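# Move all red foam blocks onto the desk

## Task

Get every red foam block in the room onto the desk so that each rests there on its own, not held by the robot. All other objects must stay on the shelf, table or counter where they are. The coffee table must be standing upright at the end, and the robot must not fall over or be left leaning. If any of these fails, the task fails.

## Robot and tools

ROBOT. A Hello Robot Stretch 3 with a single arm. It has a two-wheel base (0.33 m long, 0.34 m wide), a lift that moves the arm up and down a mast, and an arm that telescopes out to the robot's RIGHT side. The arm cannot reach forward, so to move the gripper forward or back you drive the base. Turning in place pivots about the point between the drive wheels, 0.05 m behind the front edge. With the arm fully in and the wrist folded, the wrist pokes up to 0.06 m past the right side and a spin sweeps a 0.28 m radius; an unfolded, level wrist reaches beyond that circle. Cameras: head_camera and nav_camera on the head (aimed by head_pan_rad and head_tilt_rad), and wrist_camera on the gripper. A loose object may occasionally get nudged by something other than the robot.

FRAMES. Base frame: origin on the floor midway between the drive wheels, x forward, y left, z up. hand_pose is reported in this frame, at the point where the closed fingertips meet; with all wrist joints at zero its x axis points up, y back along the arm toward the mast, z toward the rear. Fingertips are round pads 0.04 m wide and sit slightly nearer the wrist when wide open. The odometry frame is the base frame as it was when the scene began.

execute_actions. Argument "actions": a list holding one action, or empty (empty just reports state and images). An action may contain "base", "joints", or both, plus optional "contact_limits"; its motions start together and may finish at different times. "base" holds exactly one relative command, measured from where the base last reported itself: {"translate_m": d} drives straight d metres, forward positive, range -1 to 1; or {"rotate_rad": d} spins in place d radians, left/counter-clockwise positive, range -3.2 to 3.2. No sideways motion. "joints" is a dict of absolute targets by name (tolerance in brackets): lift_m 0 to 1.1 m (±0.004), arm height; arm_m 0 to 0.52 m (±0.004), extension; wrist_yaw_rad -1.345 to 4.42 (±0.02), 0 along the arm, positive toward the front, 3.0 folded over the base; wrist_pitch_rad -1.57 to 0.451 (±0.05), 0 level, negative tips fingers down; wrist_roll_rad -2.911 to 2.911 (±0.02), 0 fingers side by side and level; gripper_m -0.089 to 0.179 (±0.004), larger is wider, true fingertip gap is smaller than the value (by 0.007 nearly closed, 0.025 wide open, zero below 0.007); head_pan_rad -3.953 to 1.73 (±0.02), 0 forward, positive left, -1.57 looks along the arm; head_tilt_rad -1.53 to 0.419 (±0.02), 0 level, negative down. "contact_limits" may only hold arm_m: a motor_effort percentage (1 to 100) at which the arm motion stops with contact_stop; too low stops at once, and the cap stays on the arm's holding force until the next action. Argument "cameras": list from head_camera, nav_camera, wrist_camera, all; omitted, null or ["all"] gives all, [] gives none. Any unknown key or out-of-range value rejects the whole call and nothing moves. A joint or base left out of an action may keep pushing toward its earlier target without the status showing it. Each action lasts at most 15 s. If a call reports a stop, later execute_actions, wait and finished_scene calls in the same reply are skipped.

wait: "seconds" 0 to 10; commands nothing, the scene keeps running, returns state and images. zoom_image: "camera" plus "region" [x0, y0, x1, y1] in pixels of that camera's latest full image, top-left origin, at most 504 by 504. finished_scene: "scene" is the number of the scene being closed; irreversible, and the result says whether the goal was met. Replying with no tool call ends everything.

RESULTS. pictures lists the returned cameras in image order. lidar_m: 12 rough horizontal distances from the base origin, 30-degree sectors, 1st straight ahead then counter-clockwise (4th left, 7th behind, 10th right), "-" nothing seen; scan plane 0.17 m above the floor (table legs, not tops), range 0.15 to 12 m, blind to glass and clear plastic, may miss thin legs; the mast and a low lift hide parts of sectors 5, 6, 9, 10; a leaning base can show floor as a distant wall. wrist_depth_mm (45 to 1000) and head_depth_mm (280 to 4000, image sent sideways): 7x7 grids of median depth from top left, "-" unknown. base_odometry counts wheel turns only (slip counts as travel); heading -3.142 to 3.142, left positive. turned_by_wheels and turned_by_imu give turn since last result. base_tilt in degrees, forward and right positive, with a fixed bias up to about 4 degrees. base_status/joint_status: "done" (for the base, wheels turned as commanded even if slipping), "off_target" (resting short, maybe still pushing; a blocked base keeps pushing), "contact_stop", "time_out", "torque_fault"; after the last three the old target is dropped. Arm and lift stop on firm contact and then go slack until commanded again; a slack lift can sink under load, keep pressing, or be pushed up by closing fingers on a surface. Base, wrist and head never contact-stop. A wrist servo pushed hard for several seconds switches off for 10 s (limp, ignores commands). on_its_own covers uncommanded behaviour; "held at" is a held target, not a position; effort outside rest range suggests pushing or carrying. motor_effort: percent of max, positive toward higher values, bracket is the peak of the last action; readings carry fixed bias and noise. Positive wheel effort drives forward. contact_limits line shows current, default and maximum.

GRIPPING. Close to a gripper_m below the object's width (lower squeezes harder); release by going at least 0.02 above where the pads met it. Neither the reading nor "done" proves a grasp; check images. Overly hard squeezing triggers a stall guard and can let things slip; send a different value to regrip.

SAFETY. Fold or unfold the wrist (wrist_yaw_rad to or from 3.0) only with lift_m 0.32 to 0.95, wrist_pitch_rad -0.4 and roll near 0; once folded the lift can go down to 0.25. With wrist_yaw_rad under -0.4 pitch down to -0.5 or lower. Fast base motion (0.30 m/s, 1.9 rad/s) needs lift_m under 0.30, arm_m under 0.03, wrist_yaw_rad over 2.54; otherwise 0.10 m/s and 0.63 rad/s. Pushing on something rigid with the gripper higher than about 0.45 m can tip the robot, more so with a raised contact limit or a repeated push. Don't drive while gripping or pressing on something fixed. If snagged on furniture, reverse the last move in small steps; if tilted, free the gripper and, if still leaning, lower lift_m to about 0.2. Avoid drops, slams, hard hits and strong pushes, and don't knock the coffee table or other items off their surfaces. The robot holds its last command while you compose replies, and the world keeps moving. Faster robot motion is better.

Each tool is called after ">>>" by a JSON object that holds its "fn" and its "kwargs", one argument or row to a line.

## Session

>>> {"fn": "execute_actions", "kwargs": {
  "actions": []
}}

Scene clock: 0.00 s.
base_odometry: x=+0.000 y=+0.000 heading=+0.000 (m, m, rad; odometry frame)
turned_by_wheels: +0.000 (rad since the last result)
turned_by_imu: +0.000 (rad since the last result)
base_tilt: forward=+0.5 right=-1.2 (deg)
lidar_m: 1.15 1.58 1.51 1.95 1.92 0.98 0.77 0.76 0.86 1.83 1.81 1.31
head_depth_mm: 1675 1927 1924 1909 1924 1938 1445 / 1688 1823 1812 1830 1819 1820 1515 / 1706 1728 1726 1732 1727 1730 1634 / 1635 1644 1647 1643 1647 1634 1637 / 1569 1586 1558 1546 1561 1574 977 / 1504 1503 1492 1495 1508 1481 971 / 1452 1444 1435 1432 1446 1419 964
base_status: not commanded
joint_positions: lift_m=+0.596 arm_m=+0.001 wrist_yaw_rad=+3.065 wrist_pitch_rad=-0.484 wrist_roll_rad=+0.006 gripper_m=+0.037 head_pan_rad=-0.003 head_tilt_rad=+0.012
joint_status: not commanded
motor_effort: left_wheel=+0 right_wheel=+1 lift_m=+34 arm_m=-1 wrist_yaw_rad=+0 wrist_pitch_rad=+5 wrist_roll_rad=+1 gripper_m=+0 head_pan_rad=+0 head_tilt_rad=+2 (%)
hand_pose: x=-0.0048 y=+0.0686 z=+0.5941 quat_wxyz=(+0.196, +0.694, +0.143, +0.678) (m; base frame)
wrist_depth_mm: - - - - - - - / - - - - - - - / - - - - - - - / - - - - - - - / 922 949 - 955 - - - / 812 825 - 827 881 893 888 / 714 739 751 744 737 766 783
pictures: head_camera (sideways: a quarter turn clockwise sets it upright), nav_camera (sideways: a quarter turn counterclockwise sets it upright), wrist_camera
Images, in order (width x height): head_camera 896x504, nav_camera 672x504, wrist_camera 644x364.

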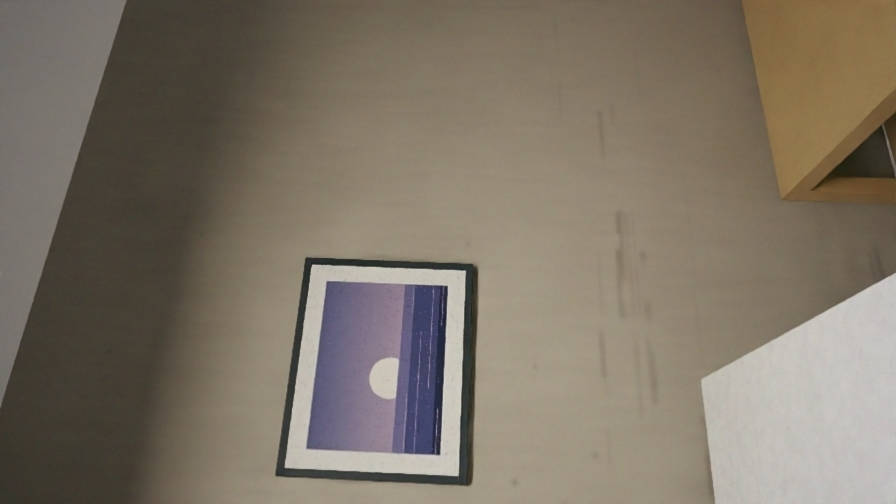

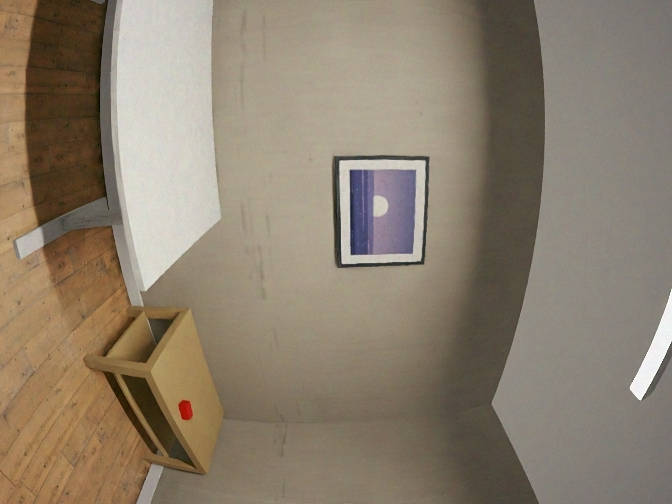

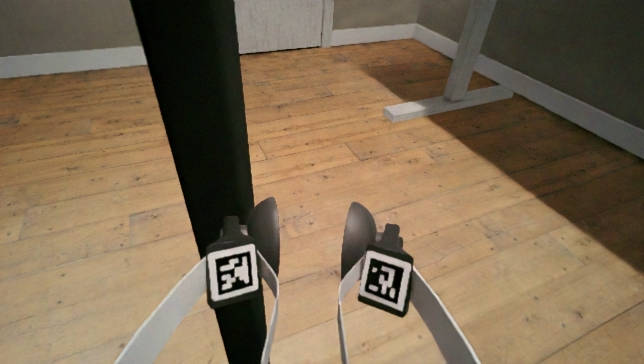

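>>> {"fn": "execute_actions", "kwargs": {
  "actions": [
    {"joints":{"head_pan_rad":-0.6,"head_tilt_rad":-0.5}}
  ],
  "cameras": ["head_camera","nav_camera"]
}}

>>> {"fn": "execute_actions", "kwargs": {
  "actions": [
    {"joints":{"head_pan_rad":-1.8,"head_tilt_rad":-0.5}}
  ],
  "cameras": ["head_camera","nav_camera"]
}}

>>> {"fn": "execute_actions", "kwargs": {
  "actions": [
    {"joints":{"head_pan_rad":-3.1,"head_tilt_rad":-0.5}}
  ],
  "cameras": ["head_camera","nav_camera"]
}}

>>> {"fn": "execute_actions", "kwargs": {
  "actions": [
    {"joints":{"head_pan_rad":1.3,"head_tilt_rad":-0.5}}
  ],
  "cameras": ["head_camera","nav_camera"]
}}

Scene clock: 5.77 s.
base_odometry: x=+0.000 y=+0.000 heading=+0.000 (m, m, rad; odometry frame)
turned_by_wheels: +0.000 (rad since the last result)
turned_by_imu: +0.000 (rad since the last result)
base_tilt: forward=+0.5 right=-1.1 (deg)
lidar_m: 1.15 1.58 1.51 1.94 1.92 0.98 0.77 0.77 0.86 1.83 1.81 1.31
head_depth_mm: 1489 1607 1718 1855 1922 1547 1276 / 1600 1716 1854 2022 1983 1560 1282 / 1711 1829 1976 2178 1975 1543 1268 / 1829 1985 2154 2165 1956 1532 1262 / 1917 2082 2273 1987 1878 1528 1250 / 1759 1905 2073 1758 1731 1529 1249 / 1606 1698 1821 1745 1786 1506 1240
base_status: not commanded
joint_positions: lift_m=+0.596 arm_m=+0.001 wrist_yaw_rad=+3.065 wrist_pitch_rad=-0.484 wrist_roll_rad=+0.006 gripper_m=+0.037 head_pan_rad=-0.593 head_tilt_rad=-0.493
joint_status: all done
motor_effort: left_wheel=+0(0) right_wheel=+1(1) lift_m=+34(34) arm_m=+0(0) wrist_yaw_rad=-1(0) wrist_pitch_rad=+5(5) wrist_roll_rad=+1(1) gripper_m=+0(0) head_pan_rad=-3(31) head_tilt_rad=-2(30) (%)
hand_pose: x=-0.0048 y=+0.0686 z=+0.5941 quat_wxyz=(+0.196, +0.694, +0.143, +0.678) (m; base frame)
wrist_depth_mm: - - - - - - - / - - - - - - - / - - - - - - - / - - - - - - - / 929 918 - 981 - - - / 835 802 - 842 910 851 873 / 710 712 735 728 759 788 786
pictures: head_camera (sideways: a quarter turn clockwise sets it upright), nav_camera (sideways: a quarter turn counterclockwise sets it upright)
Images, in order (width x height): head_camera 896x504, nav_camera 672x504.

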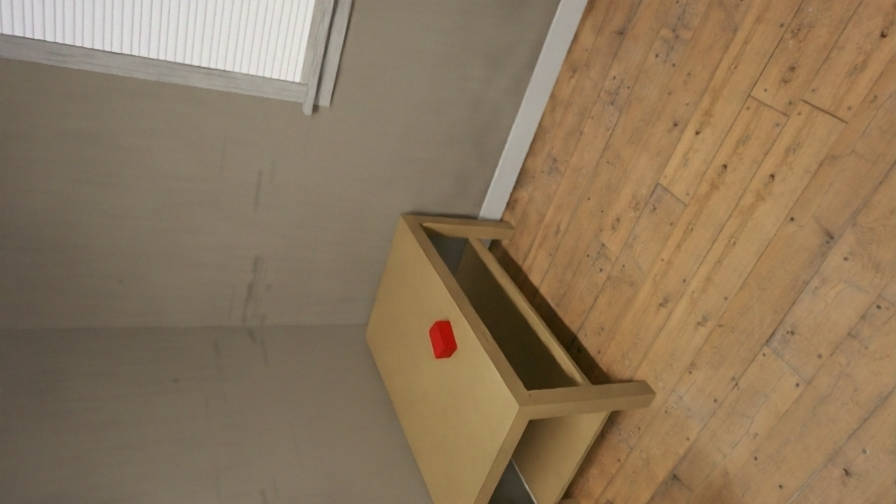

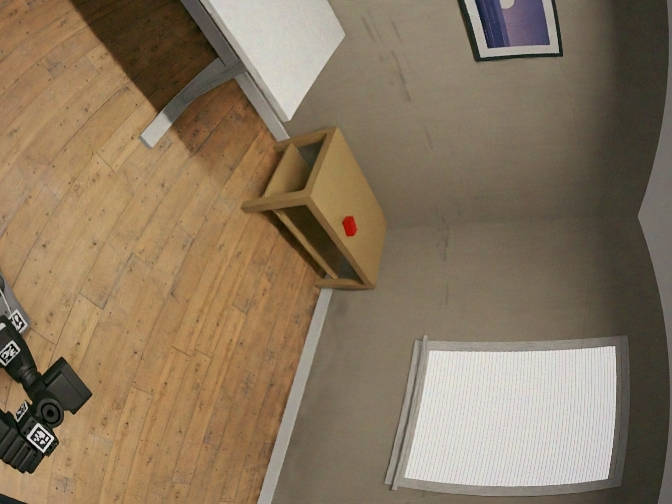

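Scene clock: 6.93 s.
base_odometry: x=+0.000 y=+0.000 heading=+0.000 (m, m, rad; odometry frame)
turned_by_wheels: +0.000 (rad since the last result)
turned_by_imu: +0.000 (rad since the last result)
base_tilt: forward=+0.5 right=-1.2 (deg)
lidar_m: 1.15 1.59 1.51 1.94 1.92 0.98 0.77 0.77 0.86 1.83 1.81 1.31
head_depth_mm: 964 1039 892 1073 1015 1128 1151 / 919 1007 1095 1216 1165 1280 1246 / 1917 2077 2274 2320 1417 1469 1266 / 1791 1974 2145 2346 1954 1530 1270 / 1686 1840 2016 2216 1953 1525 1266 / 1575 1733 1866 2042 1926 1515 1251 / 1502 1615 1761 1900 1923 1522 1248
base_status: not commanded
joint_positions: lift_m=+0.596 arm_m=+0.001 wrist_yaw_rad=+3.065 wrist_pitch_rad=-0.484 wrist_roll_rad=+0.006 gripper_m=+0.037 head_pan_rad=-1.793 head_tilt_rad=-0.493
joint_status: all done
motor_effort: left_wheel=+0(0) right_wheel=+1(1) lift_m=+34(34) arm_m=+0(1) wrist_yaw_rad=+0(1) wrist_pitch_rad=+5(5) wrist_roll_rad=+1(1) gripper_m=+0(0) head_pan_rad=-2(38) head_tilt_rad=-3(2) (%)
hand_pose: x=-0.0048 y=+0.0686 z=+0.5941 quat_wxyz=(+0.196, +0.694, +0.143, +0.678) (m; base frame)
wrist_depth_mm: - - - - - - - / - - - - - - - / - - - - - - - / - - - - - - - / 928 940 - 996 994 - - / 797 825 - 819 891 893 890 / 741 729 739 742 758 776 767
pictures: head_camera (sideways: a quarter turn clockwise sets it upright), nav_camera (sideways: a quarter turn counterclockwise sets it upright)
Images, in order (width x height): head_camera 896x504, nav_camera 672x504.

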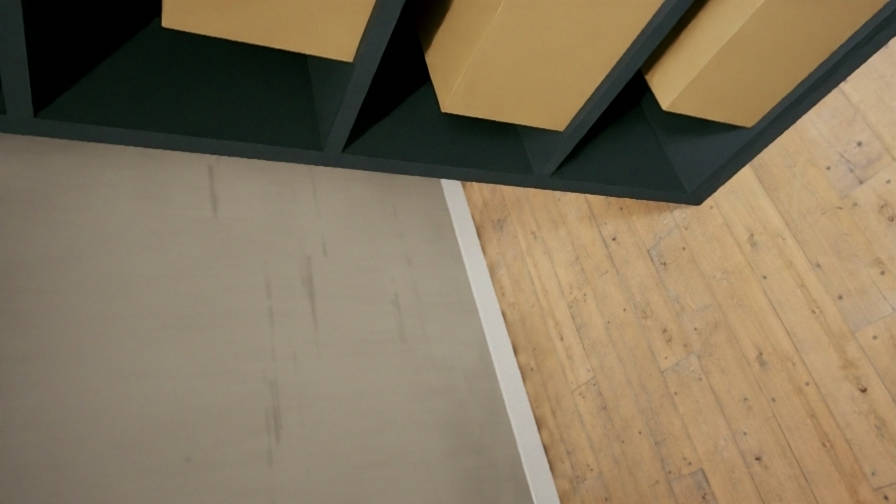

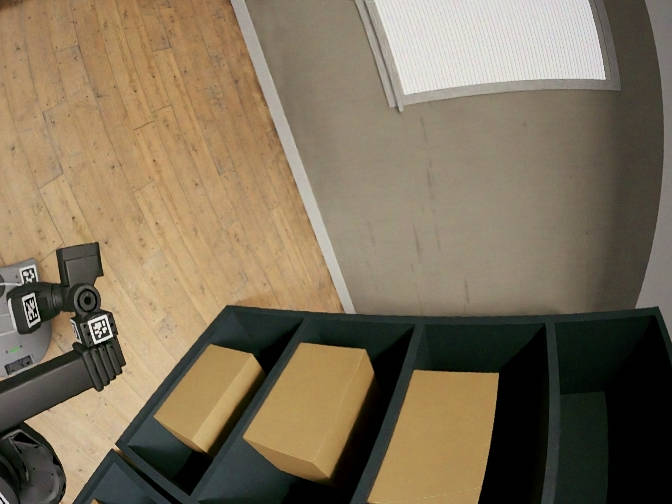

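Scene clock: 8.13 s.
base_odometry: x=+0.000 y=+0.000 heading=+0.000 (m, m, rad; odometry frame)
turned_by_wheels: +0.000 (rad since the last result)
turned_by_imu: +0.000 (rad since the last result)
base_tilt: forward=+0.5 right=-1.2 (deg)
lidar_m: 1.15 1.58 1.51 1.95 1.92 0.98 0.77 0.76 0.86 1.83 1.81 1.30
head_depth_mm: 1165 841 902 1480 1289 1423 1280 / 1120 807 867 1488 1229 1296 1267 / 1081 775 836 1447 1212 1240 1260 / 1054 739 802 1379 1165 1259 1248 / 1018 973 921 1349 1155 1354 1220 / 625 707 734 817 922 1075 1182 / 617 731 871 1241 1136 1284 1170
base_status: not commanded
joint_positions: lift_m=+0.596 arm_m=+0.001 wrist_yaw_rad=+3.065 wrist_pitch_rad=-0.484 wrist_roll_rad=+0.006 gripper_m=+0.037 head_pan_rad=-3.093 head_tilt_rad=-0.494
joint_status: all done
motor_effort: left_wheel=+0(1) right_wheel=+0(1) lift_m=+34(34) arm_m=+0(0) wrist_yaw_rad=+1(0) wrist_pitch_rad=+5(5) wrist_roll_rad=+1(0) gripper_m=+0(0) head_pan_rad=-2(36) head_tilt_rad=-2(2) (%)
hand_pose: x=-0.0048 y=+0.0686 z=+0.5941 quat_wxyz=(+0.196, +0.694, +0.143, +0.678) (m; base frame)
wrist_depth_mm: - - - - - - - / - - - - - - - / - - - - - - - / - - - - - - - / 949 947 - 986 - 985 - / 824 835 - 857 915 876 898 / 704 722 730 743 755 768 766
pictures: head_camera (sideways: a quarter turn clockwise sets it upright), nav_camera (sideways: a quarter turn counterclockwise sets it upright)
Images, in order (width x height): head_camera 896x504, nav_camera 672x504.

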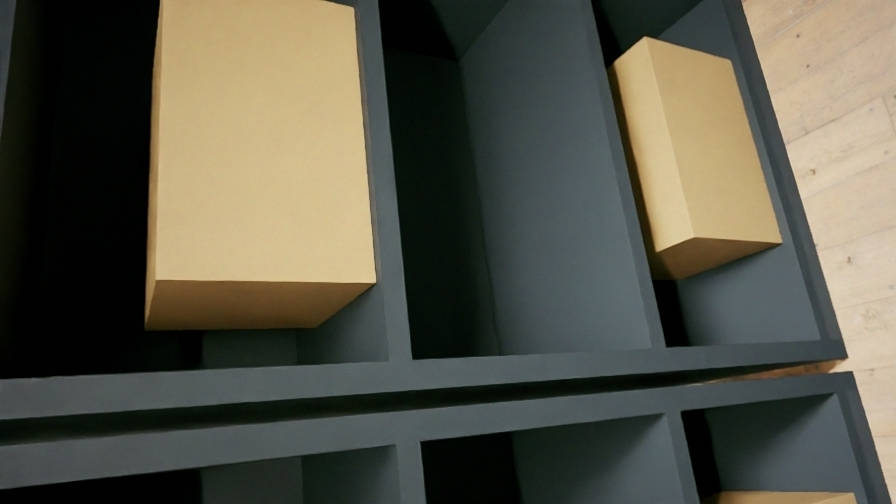

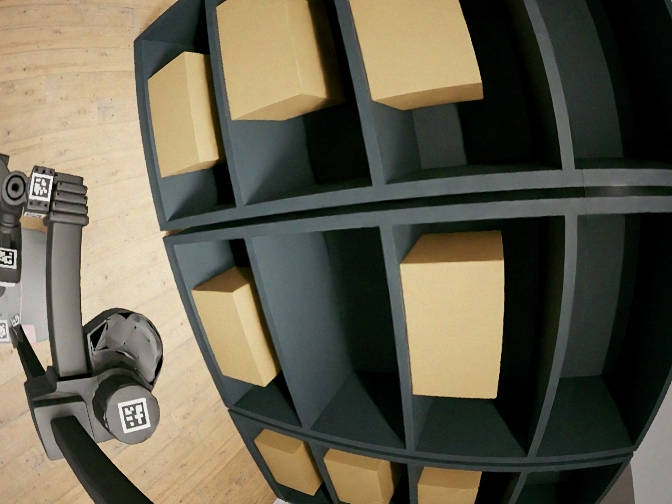

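Scene clock: 10.60 s.
base_odometry: x=+0.000 y=+0.000 heading=+0.000 (m, m, rad; odometry frame)
turned_by_wheels: +0.000 (rad since the last result)
turned_by_imu: +0.000 (rad since the last result)
base_tilt: forward=+0.5 right=-1.1 (deg)
lidar_m: 1.15 1.58 1.51 1.94 1.92 0.98 0.77 0.77 0.86 1.83 1.81 1.31
head_depth_mm: 1553 1639 1716 1256 1799 1560 1269 / 1719 1824 1905 1245 1904 1560 1269 / 1921 2050 2173 1374 1827 1543 1262 / 2007 2178 2394 2327 1956 1533 1260 / 1871 2049 2217 2393 1952 1529 1252 / 1727 1857 2027 2236 1941 1518 1252 / 1622 1762 1890 2065 1910 1520 1239
base_status: not commanded
joint_positions: lift_m=+0.596 arm_m=+0.001 wrist_yaw_rad=+3.065 wrist_pitch_rad=-0.484 wrist_roll_rad=+0.006 gripper_m=+0.037 head_pan_rad=+1.293 head_tilt_rad=-0.494
joint_status: all done
motor_effort: left_wheel=+0(1) right_wheel=+1(1) lift_m=+34(34) arm_m=+0(0) wrist_yaw_rad=+0(0) wrist_pitch_rad=+5(5) wrist_roll_rad=+1(0) gripper_m=+0(0) head_pan_rad=+3(33) head_tilt_rad=-3(1) (%)
hand_pose: x=-0.0048 y=+0.0686 z=+0.5941 quat_wxyz=(+0.196, +0.694, +0.143, +0.678) (m; base frame)
wrist_depth_mm: - - - - - - - / - - - - - - - / - - - - - - - / - - - - - - - / 949 959 - 964 - - - / 799 801 - 850 896 891 916 / 720 713 741 717 749 793 759
pictures: head_camera (sideways: a quarter turn clockwise sets it upright), nav_camera (sideways: a quarter turn counterclockwise sets it upright)
Images, in order (width x height): head_camera 896x504, nav_camera 672x504.

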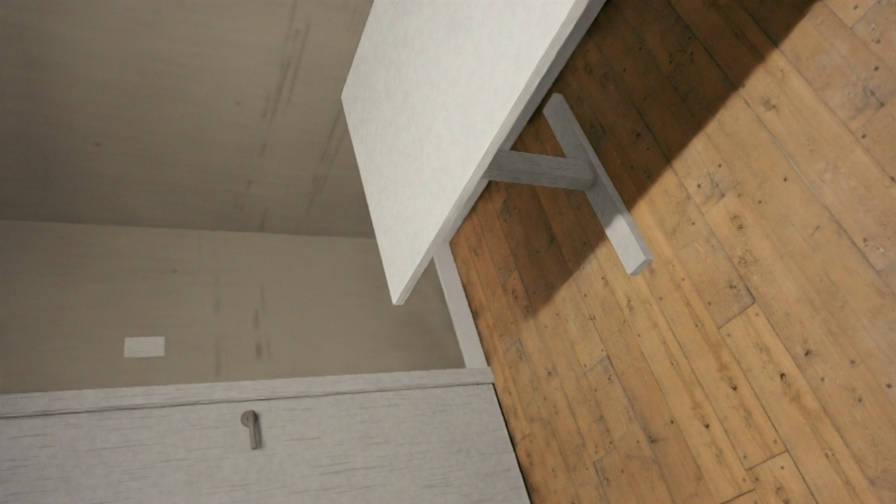

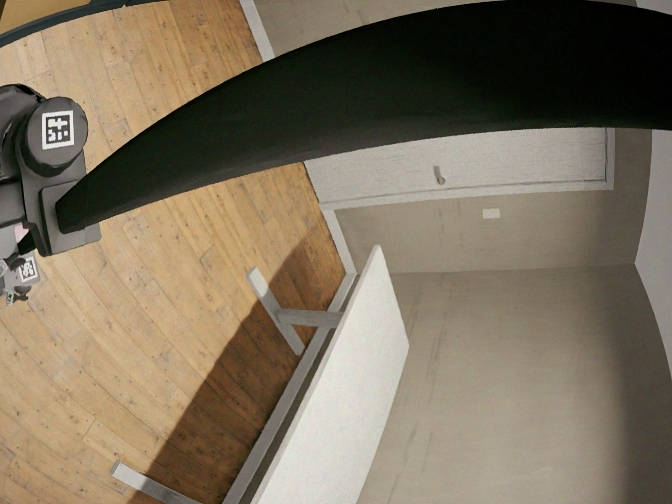

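>>> {"fn": "execute_actions", "kwargs": {
  "actions": [
    {"base":{"rotate_rad":0.3},"joints":{"head_pan_rad":-2.6,"head_tilt_rad":-0.05}}
  ],
  "cameras": ["head_camera","nav_camera"]
}}

>>> {"fn": "execute_actions", "kwargs": {
  "actions": [
    {"joints":{"head_pan_rad":-3.7,"head_tilt_rad":-0.3}}
  ],
  "cameras": ["head_camera","nav_camera"]
}}

>>> {"fn": "execute_actions", "kwargs": {
  "actions": [
    {"joints":{"head_pan_rad":-0.35,"head_tilt_rad":-0.6}}
  ],
  "cameras": ["head_camera","nav_camera"]
}}

Scene clock: 23.17 s.
base_odometry: x=+0.000 y=+0.000 heading=+0.300 (m, m, rad; odometry frame)
turned_by_wheels: +0.300 (rad since the last result)
turned_by_imu: +0.304 (rad since the last result)
base_tilt: forward=+0.5 right=-1.1 (deg)
lidar_m: 1.14 1.61 1.51 1.92 1.23 0.85 0.77 0.80 1.12 1.81 1.85 1.31
head_depth_mm: 948 1106 1085 1116 1114 814 1120 / 958 1159 1143 1153 768 810 1108 / 961 1222 1205 1215 797 920 831 / 973 1301 1273 1003 844 964 857 / 984 1336 1301 931 896 1011 909 / 994 1162 1150 1170 976 1067 967 / 998 1011 1024 1048 1037 1077 1067
base_status: done
joint_positions: lift_m=+0.596 arm_m=+0.001 wrist_yaw_rad=+3.065 wrist_pitch_rad=-0.484 wrist_roll_rad=+0.006 gripper_m=+0.037 head_pan_rad=-2.593 head_tilt_rad=-0.063
joint_status: all done
motor_effort: left_wheel=-2(5) right_wheel=+3(8) lift_m=+34(35) arm_m=+0(0) wrist_yaw_rad=+0(0) wrist_pitch_rad=+5(5) wrist_roll_rad=+1(0) gripper_m=+0(0) head_pan_rad=-2(35) head_tilt_rad=+6(30) (%)
hand_pose: x=-0.0048 y=+0.0686 z=+0.5941 quat_wxyz=(+0.196, +0.694, +0.143, +0.678) (m; base frame)
wrist_depth_mm: - - - - - - - / - - - - - - - / - - - - - - - / - - - - - - - / 911 946 - 968 990 995 - / 794 821 - 829 887 865 898 / 701 740 747 746 758 748 777
pictures: head_camera (sideways: a quarter turn clockwise sets it upright), nav_camera (sideways: a quarter turn counterclockwise sets it upright)
Images, in order (width x height): head_camera 896x504, nav_camera 672x504.

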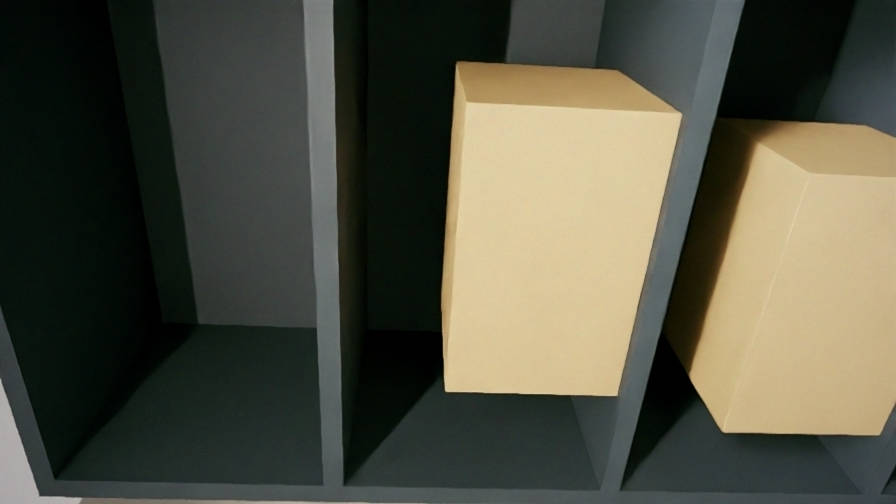

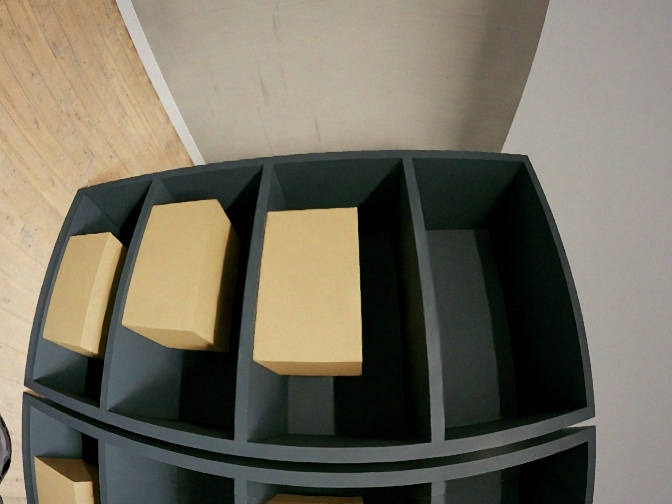

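Scene clock: 24.30 s.
base_odometry: x=+0.000 y=+0.000 heading=+0.300 (m, m, rad; odometry frame)
turned_by_wheels: +0.000 (rad since the last result)
turned_by_imu: +0.000 (rad since the last result)
base_tilt: forward=+0.5 right=-1.2 (deg)
lidar_m: 1.15 1.62 1.51 1.92 1.23 0.85 0.77 0.80 1.12 1.81 1.85 1.31
head_depth_mm: 1025 1087 1317 1400 1461 1621 1485 / 1093 1121 1176 1221 1304 1400 1432 / 1230 1229 1306 1293 1419 1419 1380 / 1271 1295 937 973 1556 1225 1227 / 1182 1222 864 890 1458 1112 1146 / 1106 1050 803 826 1367 1108 1066 / 1036 1080 747 780 1285 1099 1240
base_status: not commanded
joint_positions: lift_m=+0.596 arm_m=+0.001 wrist_yaw_rad=+3.065 wrist_pitch_rad=-0.484 wrist_roll_rad=+0.006 gripper_m=+0.037 head_pan_rad=-3.693 head_tilt_rad=-0.296
joint_status: all done
motor_effort: left_wheel=-1(1) right_wheel=+3(3) lift_m=+34(34) arm_m=+0(0) wrist_yaw_rad=-1(0) wrist_pitch_rad=+5(5) wrist_roll_rad=+0(1) gripper_m=+0(0) head_pan_rad=-2(35) head_tilt_rad=-3(19) (%)
hand_pose: x=-0.0048 y=+0.0686 z=+0.5941 quat_wxyz=(+0.196, +0.694, +0.143, +0.678) (m; base frame)
wrist_depth_mm: - - - - - - - / - - - - - - - / - - - - - - - / - - - - - - - / 927 949 - 954 - - - / 778 809 - 836 866 896 884 / 715 718 723 743 735 772 779
pictures: head_camera (sideways: a quarter turn clockwise sets it upright), nav_camera (sideways: a quarter turn counterclockwise sets it upright)
Images, in order (width x height): head_camera 896x504, nav_camera 672x504.

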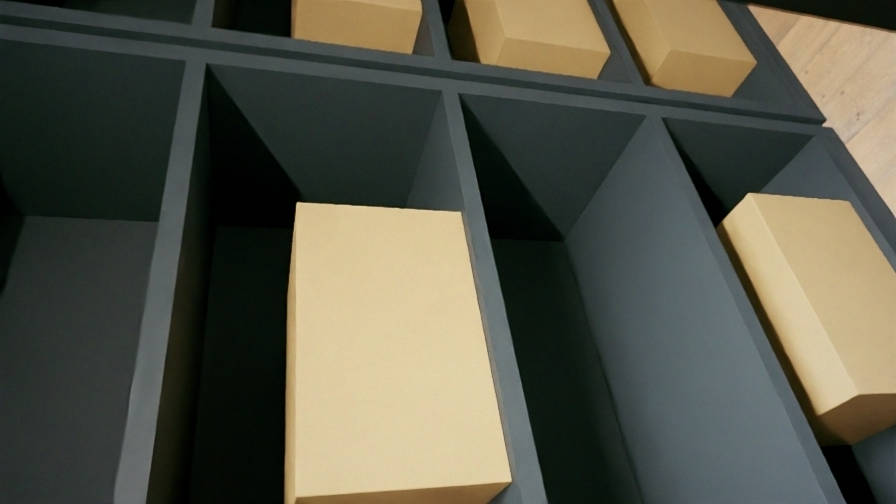

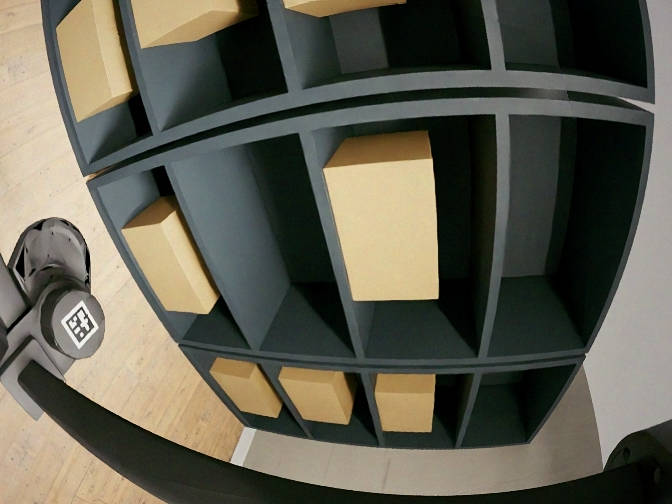

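Scene clock: 26.33 s.
base_odometry: x=+0.000 y=+0.000 heading=+0.300 (m, m, rad; odometry frame)
turned_by_wheels: +0.000 (rad since the last result)
turned_by_imu: +0.000 (rad since the last result)
base_tilt: forward=+0.5 right=-1.1 (deg)
lidar_m: 1.15 1.61 1.51 1.92 1.23 0.85 0.77 0.80 1.12 1.81 1.85 1.31
head_depth_mm: 1625 1844 2016 1771 1782 1439 1213 / 1552 1751 1967 1602 1688 1428 1203 / 1492 1658 1857 1886 1741 1413 1202 / 1420 1581 1767 2001 1751 1427 1197 / 1358 1503 1675 1109 1751 1417 1193 / 1298 1433 1466 1011 1625 1413 1188 / 1250 1375 1439 1002 1688 1390 1174
base_status: not commanded
joint_positions: lift_m=+0.596 arm_m=+0.001 wrist_yaw_rad=+3.065 wrist_pitch_rad=-0.484 wrist_roll_rad=+0.006 gripper_m=+0.037 head_pan_rad=-0.357 head_tilt_rad=-0.592
joint_status: all done
motor_effort: left_wheel=-1(1) right_wheel=+3(3) lift_m=+34(34) arm_m=+0(0) wrist_yaw_rad=+0(0) wrist_pitch_rad=+5(5) wrist_roll_rad=+1(0) gripper_m=+0(0) head_pan_rad=+3(36) head_tilt_rad=-3(24) (%)
hand_pose: x=-0.0048 y=+0.0686 z=+0.5941 quat_wxyz=(+0.196, +0.694, +0.143, +0.678) (m; base frame)
wrist_depth_mm: - - - - - - - / - - - - - - - / - - - - - - - / - - - - - - - / 894 925 - 968 - 980 - / 807 815 - 814 884 849 860 / 719 728 748 735 741 766 787
pictures: head_camera (sideways: a quarter turn clockwise sets it upright), nav_camera (sideways: a quarter turn counterclockwise sets it upright)
Images, in order (width x height): head_camera 896x504, nav_camera 672x504.

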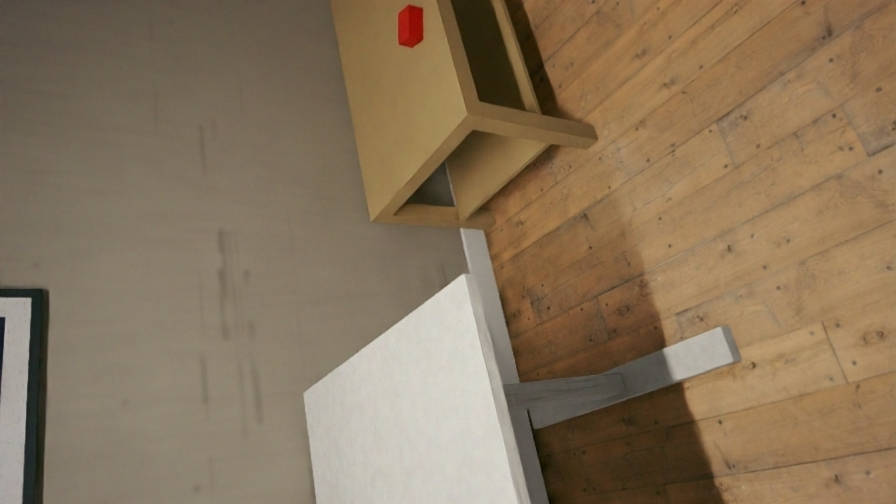

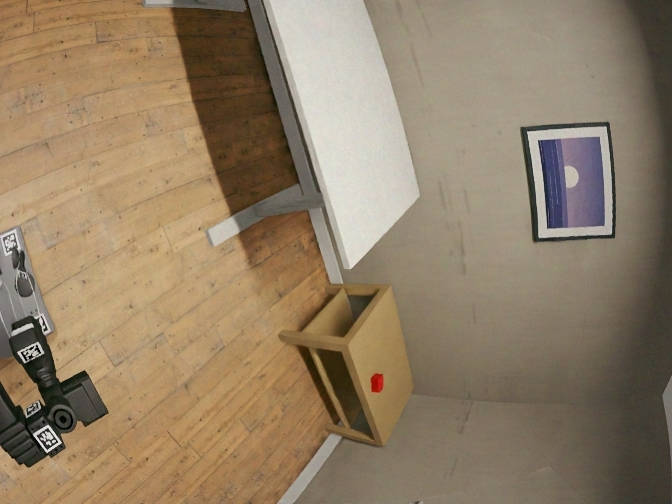

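>>> {"fn": "execute_actions", "kwargs": {
  "actions": [
    {"base":{"translate_m":0.5},"joints":{"lift_m":0.25,"head_pan_rad":-0.6,"head_tilt_rad":-0.7}}
  ],
  "cameras": []
}}

>>> {"fn": "execute_actions", "kwargs": {
  "actions": [
    {"base":{"rotate_rad":1.571},"joints":{"head_pan_rad":-2.2,"head_tilt_rad":-0.6}}
  ],
  "cameras": ["head_camera"]
}}

>>> {"fn": "execute_actions", "kwargs": {
  "actions": [
    {"base":{"translate_m":-1.0},"joints":{"head_pan_rad":-1.7,"head_tilt_rad":-0.75}}
  ],
  "cameras": ["head_camera","nav_camera"]
}}

Scene clock: 48.03 s.
base_odometry: x=+0.478 y=+0.148 heading=+0.300 (m, m, rad; odometry frame)
turned_by_wheels: +0.000 (rad since the last result)
turned_by_imu: +0.000 (rad since the last result)
base_tilt: forward=+0.5 right=-1.1 (deg)
lidar_m: 0.65 1.11 1.22 1.96 1.98 1.36 1.26 1.30 1.89 1.77 0.95 1.16
head_depth_mm: 1455 1682 1799 1379 1586 1340 1159 / 1325 1530 1686 1322 1475 1350 1159 / 1217 1392 1576 1424 1523 1347 1144 / 1127 1271 1458 1603 1600 1273 1142 / 1045 1171 1333 1542 707 618 1129 / 979 1095 1229 1273 702 586 1104 / 915 1014 1113 870 700 583 535
base_status: done
joint_positions: lift_m=+0.250 arm_m=+0.001 wrist_yaw_rad=+3.065 wrist_pitch_rad=-0.486 wrist_roll_rad=+0.006 gripper_m=+0.037 head_pan_rad=-0.593 head_tilt_rad=-0.692
joint_status: all done
motor_effort: left_wheel=-1(5) right_wheel=+2(10) lift_m=+30(30) arm_m=+0(0) wrist_yaw_rad=-1(0) wrist_pitch_rad=+5(5) wrist_roll_rad=+1(1) gripper_m=+0(0) head_pan_rad=-2(15) head_tilt_rad=-3(14) (%)
hand_pose: x=-0.0048 y=+0.0684 z=+0.2479 quat_wxyz=(+0.197, +0.694, +0.143, +0.678) (m; base frame)
wrist_depth_mm: - - - - - - - / 858 869 924 935 975 - - / 679 701 705 720 746 761 782 / 558 577 596 589 606 627 632 / 491 517 - - 511 523 542 / - - - - 459 453 462 / - - - - 391 396 405
pictures: none
No camera images: the call's "cameras" was empty. Leave "cameras" out to get every camera's image.

Scene clock: 50.33 s.
base_odometry: x=+0.478 y=+0.148 heading=+1.871 (m, m, rad; odometry frame)
turned_by_wheels: +1.571 (rad since the last result)
turned_by_imu: +1.586 (rad since the last result)
base_tilt: forward=+0.5 right=-1.2 (deg)
lidar_m: 1.96 1.99 1.37 1.26 1.31 1.89 1.77 0.95 1.16 0.65 1.11 1.22
head_depth_mm: 1535 1747 1892 1513 1673 1437 1205 / 1387 1570 1807 1501 1278 1387 1194 / 1266 1416 1635 1487 1542 1415 1186 / 1161 1289 1461 1535 1651 1308 1188 / 1074 1183 1329 1507 1617 624 1155 / 998 1092 1217 1361 764 623 562 / 933 1018 1120 1163 758 619 520
base_status: done
joint_positions: lift_m=+0.250 arm_m=+0.001 wrist_yaw_rad=+3.065 wrist_pitch_rad=-0.486 wrist_roll_rad=+0.006 gripper_m=+0.037 head_pan_rad=-2.193 head_tilt_rad=-0.605
joint_status: all done
motor_effort: left_wheel=-1(6) right_wheel=+2(14) lift_m=+30(30) arm_m=+0(1) wrist_yaw_rad=+1(0) wrist_pitch_rad=+5(5) wrist_roll_rad=+1(1) gripper_m=+0(0) head_pan_rad=-2(35) head_tilt_rad=+2(12) (%)
hand_pose: x=-0.0048 y=+0.0684 z=+0.2479 quat_wxyz=(+0.197, +0.694, +0.143, +0.678) (m; base frame)
wrist_depth_mm: - - - - - - - / 845 869 913 930 940 - - / 683 693 721 752 753 756 812 / 567 578 590 588 614 620 643 / 487 525 - - 508 535 539 / - - - - 454 456 461 / - - - - 396 402 407
pictures: head_camera (sideways: a quarter turn clockwise sets it upright)
Images, in order (width x height): head_camera 896x504.

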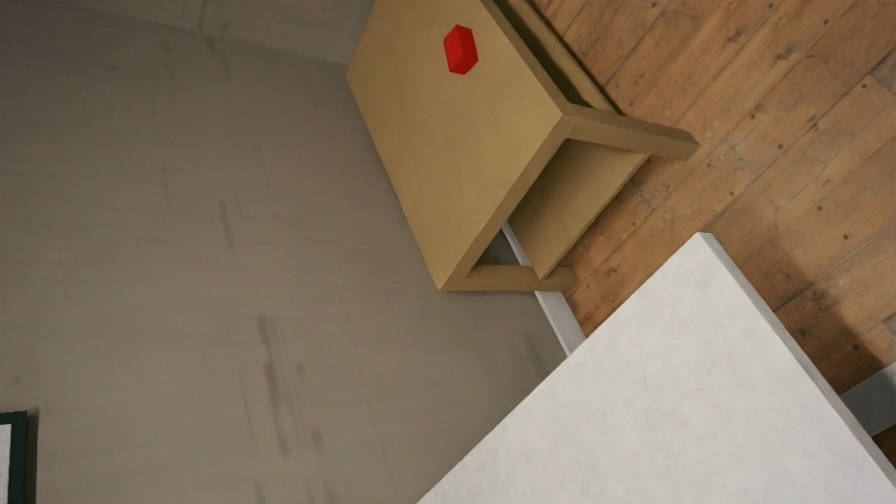

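Scene clock: 55.27 s.
base_odometry: x=+0.773 y=-0.808 heading=+1.871 (m, m, rad; odometry frame)
turned_by_wheels: +0.000 (rad since the last result)
turned_by_imu: -0.002 (rad since the last result)
base_tilt: forward=+0.6 right=-1.2 (deg)
lidar_m: 2.17 1.87 1.28 1.19 1.23 0.84 0.78 0.79 0.90 1.10 0.61 1.09
head_depth_mm: 1061 1218 1375 1252 1200 1314 1132 / 1034 1186 1381 1243 1104 1315 1129 / 1020 1160 1348 1244 1066 1305 1127 / 995 1132 1308 1234 1034 1270 1121 / 973 1112 1272 1226 1029 1240 1121 / 961 1085 1242 1221 998 1216 1117 / 937 1056 1209 1294 1052 1237 1109
base_status: done
joint_positions: lift_m=+0.250 arm_m=+0.001 wrist_yaw_rad=+3.065 wrist_pitch_rad=-0.486 wrist_roll_rad=+0.006 gripper_m=+0.037 head_pan_rad=-1.707 head_tilt_rad=-0.740
joint_status: all done
motor_effort: left_wheel=-1(8) right_wheel=+2(7) lift_m=+30(30) arm_m=+0(1) wrist_yaw_rad=+1(1) wrist_pitch_rad=+5(5) wrist_roll_rad=+1(1) gripper_m=+0(0) head_pan_rad=+3(26) head_tilt_rad=-4(18) (%)
hand_pose: x=-0.0048 y=+0.0684 z=+0.2479 quat_wxyz=(+0.197, +0.694, +0.143, +0.678) (m; base frame)
wrist_depth_mm: - - - - - - - / 860 861 928 924 986 - - / 659 694 717 714 746 769 813 / 571 568 588 592 606 617 638 / 490 518 - - 521 527 526 / - - - - 459 449 459 / - - - - 394 399 403
pictures: head_camera (sideways: a quarter turn clockwise sets it upright), nav_camera (sideways: a quarter turn counterclockwise sets it upright)
Images, in order (width x height): head_camera 896x504, nav_camera 672x504.

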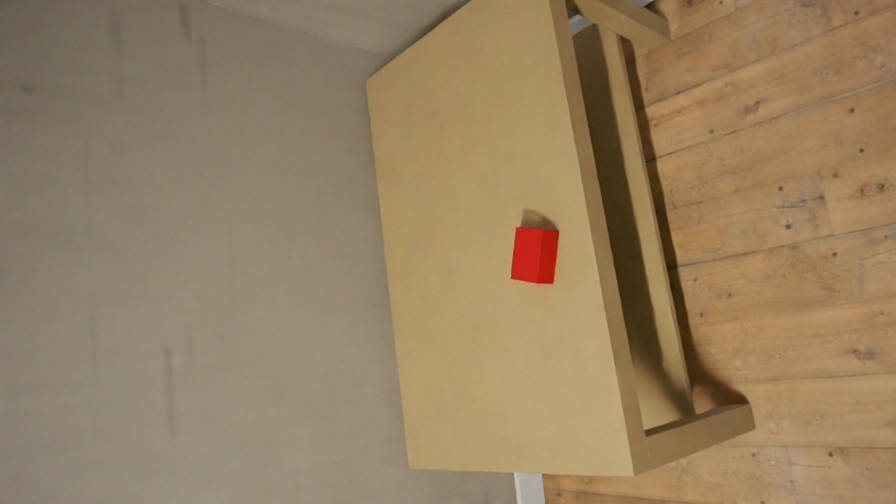

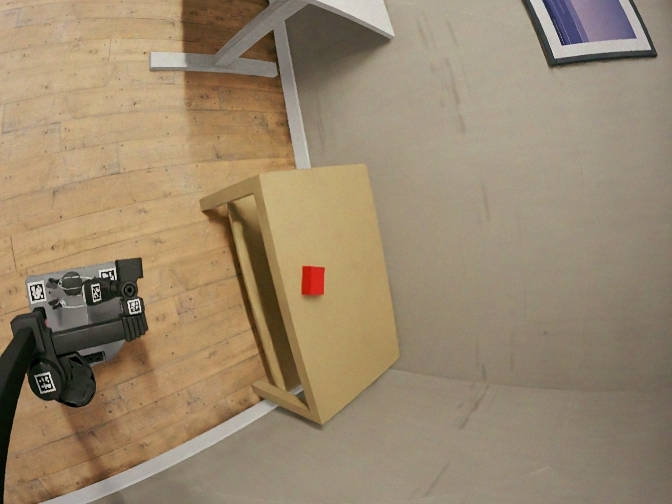

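>>> {"fn": "execute_actions", "kwargs": {
  "actions": [
    {"joints":{"lift_m":0.75,"wrist_pitch_rad":-0.4}}
  ],
  "cameras": []
}}

>>> {"fn": "execute_actions", "kwargs": {
  "actions": [
    {"joints":{"wrist_yaw_rad":0.0,"gripper_m":0.15,"head_pan_rad":-1.6,"head_tilt_rad":-0.85}}
  ]
}}

Scene clock: 65.83 s.
base_odometry: x=+0.773 y=-0.808 heading=+1.871 (m, m, rad; odometry frame)
turned_by_wheels: +0.000 (rad since the last result)
turned_by_imu: +0.000 (rad since the last result)
base_tilt: forward=+0.5 right=-1.2 (deg)
lidar_m: 2.17 1.87 1.27 1.19 1.23 0.84 0.78 0.80 0.90 1.10 0.61 1.09
head_depth_mm: 1063 1215 1376 1259 1204 1313 1182 / 1039 1186 1387 1244 1107 1344 - / 1013 1161 1351 1242 1067 1333 - / 993 1132 1316 1231 1029 1273 - / 979 1107 1272 1233 1031 1243 - / 959 1084 1244 1220 996 1209 1121 / 935 1056 1213 1300 1049 1227 1116
base_status: not commanded
joint_positions: lift_m=+0.750 arm_m=+0.001 wrist_yaw_rad=+3.065 wrist_pitch_rad=-0.420 wrist_roll_rad=+0.006 gripper_m=+0.037 head_pan_rad=-1.707 head_tilt_rad=-0.740
joint_status: all done
motor_effort: left_wheel=-1(1) right_wheel=+3(3) lift_m=+38(39) arm_m=-1(1) wrist_yaw_rad=+0(1) wrist_pitch_rad=+6(8) wrist_roll_rad=+1(1) gripper_m=+0(0) head_pan_rad=+3(3) head_tilt_rad=-4(4) (%)
hand_pose: x=-0.0041 y=+0.0772 z=+0.7621 quat_wxyz=(+0.174, +0.698, +0.121, +0.684) (m; base frame)
wrist_depth_mm: - - - - - - - / - - - - - - - / - - - - - - - / - - - - - - - / - - - - - - - / - - - - - - - / 904 919 929 964 933 980 985
pictures: none
No camera images: the call's "cameras" was empty. Leave "cameras" out to get every camera's image.

Scene clock: 68.37 s.
base_odometry: x=+0.773 y=-0.808 heading=+1.871 (m, m, rad; odometry frame)
turned_by_wheels: +0.000 (rad since the last result)
turned_by_imu: +0.000 (rad since the last result)
base_tilt: forward=+0.5 right=-1.1 (deg)
lidar_m: 2.17 1.87 1.27 1.19 1.23 0.83 0.78 0.79 0.90 1.11 0.61 1.09
head_depth_mm: 1037 1202 1355 1128 1347 1309 - / 1025 1189 1338 1123 1317 1336 - / 1012 1177 1313 1123 1277 - - / 997 1156 1308 1108 1141 - 1058 / 995 1144 1286 1102 1239 1240 1092 / 976 1135 1281 1127 1057 1233 1081 / 971 1118 1310 1571 1420 1230 1084
base_status: not commanded
joint_positions: lift_m=+0.750 arm_m=+0.001 wrist_yaw_rad=+0.003 wrist_pitch_rad=-0.420 wrist_roll_rad=+0.006 gripper_m=+0.150 head_pan_rad=-1.607 head_tilt_rad=-0.839
joint_status: all done
motor_effort: left_wheel=-1(1) right_wheel=+2(3) lift_m=+38(38) arm_m=-1(0) wrist_yaw_rad=-1(1) wrist_pitch_rad=+6(7) wrist_roll_rad=+0(1) gripper_m=+0(85) head_pan_rad=+3(13) head_tilt_rad=-4(16) (%)
hand_pose: x=-0.0208 y=-0.3705 z=+0.7621 quat_wxyz=(+0.690, +0.148, -0.693, -0.147) (m; base frame)
wrist_depth_mm: 826 893 856 877 882 903 864 / 901 919 942 958 979 966 870 / 999 - 924 939 989 - 865 / - - 713 749 772 800 798 / - 620 592 614 622 677 647 / - 555 551 573 589 - 670 / 897 898 787 805 835 941 777
pictures: head_camera (sideways: a quarter turn clockwise sets it upright), nav_camera (sideways: a quarter turn counterclockwise sets it upright), wrist_camera
Images, in order (width x height): head_camera 896x504, nav_camera 672x504, wrist_camera 644x364.

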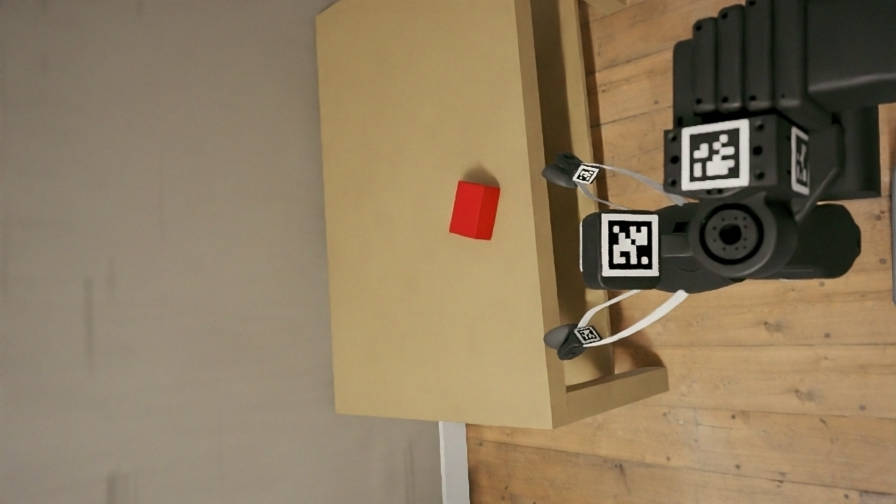

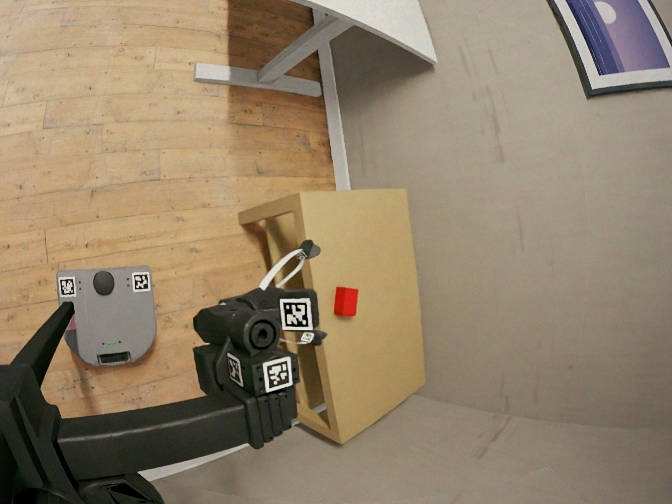

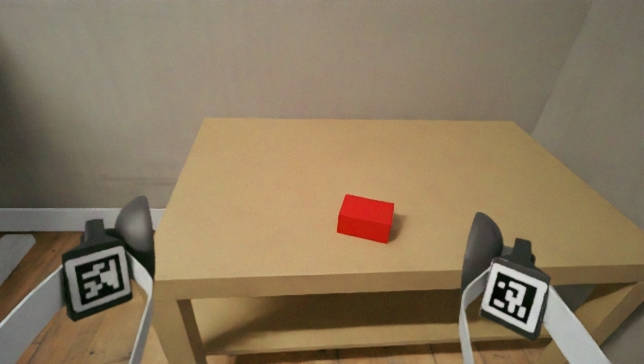

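>>> {"fn": "execute_actions", "kwargs": {
  "actions": [
    {"base":{"translate_m":-0.085},"joints":{"lift_m":0.56,"arm_m":0.25,"gripper_m":0.179}}
  ]
}}

Scene clock: 78.50 s.
base_odometry: x=+0.798 y=-0.889 heading=+1.871 (m, m, rad; odometry frame)
turned_by_wheels: +0.000 (rad since the last result)
turned_by_imu: +0.000 (rad since the last result)
base_tilt: forward=+0.5 right=-1.1 (deg)
lidar_m: 2.25 1.88 1.29 1.19 1.10 0.74 0.70 0.71 0.85 1.19 0.64 1.16
head_depth_mm: 1047 1209 1375 1124 1319 1255 1100 / 1031 1199 1339 1124 1347 1260 1124 / 1020 1181 1336 1120 - 1252 1098 / 1007 1165 1320 1141 1347 1248 1090 / 994 1152 1297 1106 1261 1236 1095 / 988 1139 1280 1098 1165 1234 1088 / 977 1126 1298 1195 1154 1228 1084
base_status: done
joint_positions: lift_m=+0.560 arm_m=+0.250 wrist_yaw_rad=+0.002 wrist_pitch_rad=-0.420 wrist_roll_rad=+0.006 gripper_m=+0.179 head_pan_rad=-1.607 head_tilt_rad=-0.839
joint_status: all done
motor_effort: left_wheel=-1(5) right_wheel=+2(4) lift_m=+30(33) arm_m=+2(3) wrist_yaw_rad=-1(2) wrist_pitch_rad=+6(7) wrist_roll_rad=+1(1) gripper_m=+0(85) head_pan_rad=+3(3) head_tilt_rad=-5(5) (%)
hand_pose: x=-0.0212 y=-0.6189 z=+0.5725 quat_wxyz=(+0.690, +0.148, -0.693, -0.147) (m; base frame)
wrist_depth_mm: 621 639 643 654 647 671 686 / 681 674 675 686 699 720 725 / 514 494 506 521 550 567 587 / 390 398 406 419 421 440 450 / 337 333 330 282 354 370 368 / - 287 290 283 300 304 312 / 245 251 253 257 262 266 266
pictures: head_camera (sideways: a quarter turn clockwise sets it upright), nav_camera (sideways: a quarter turn counterclockwise sets it upright), wrist_camera
Images, in order (width x height): head_camera 896x504, nav_camera 672x504, wrist_camera 644x364.

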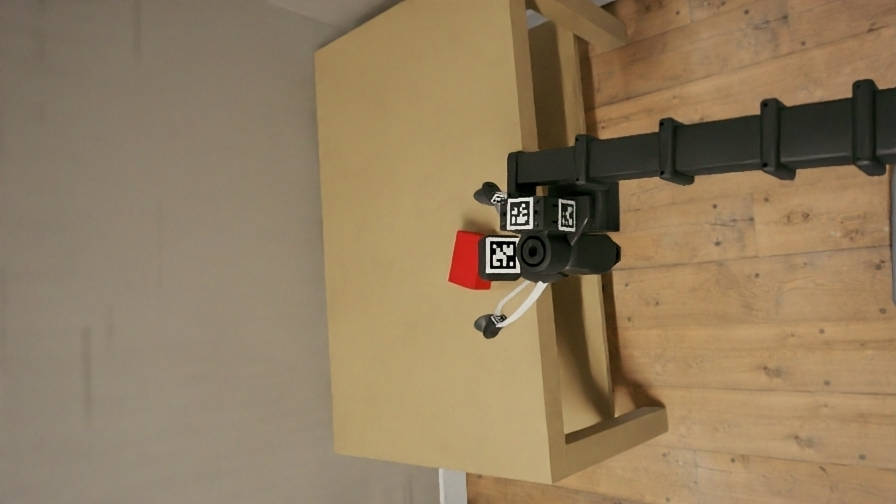

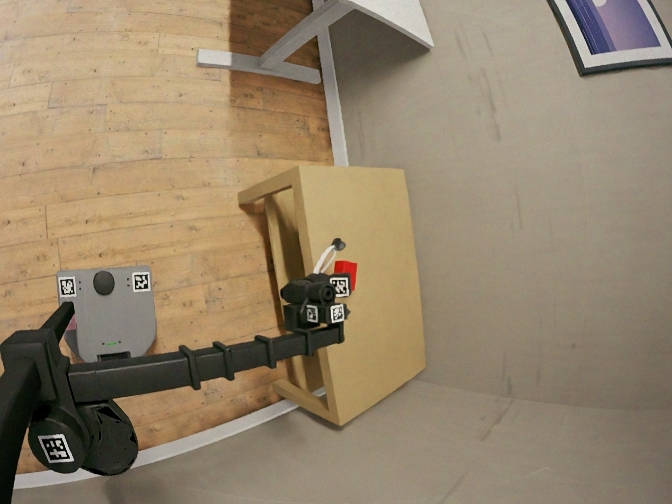

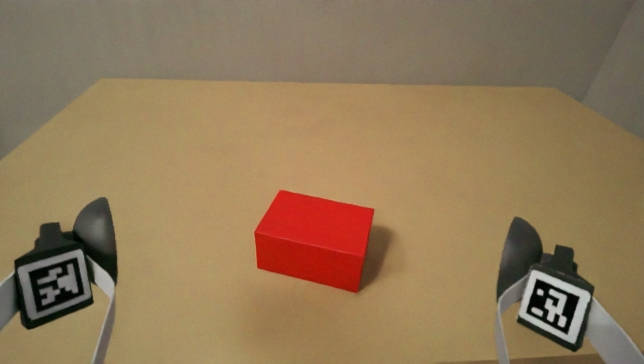

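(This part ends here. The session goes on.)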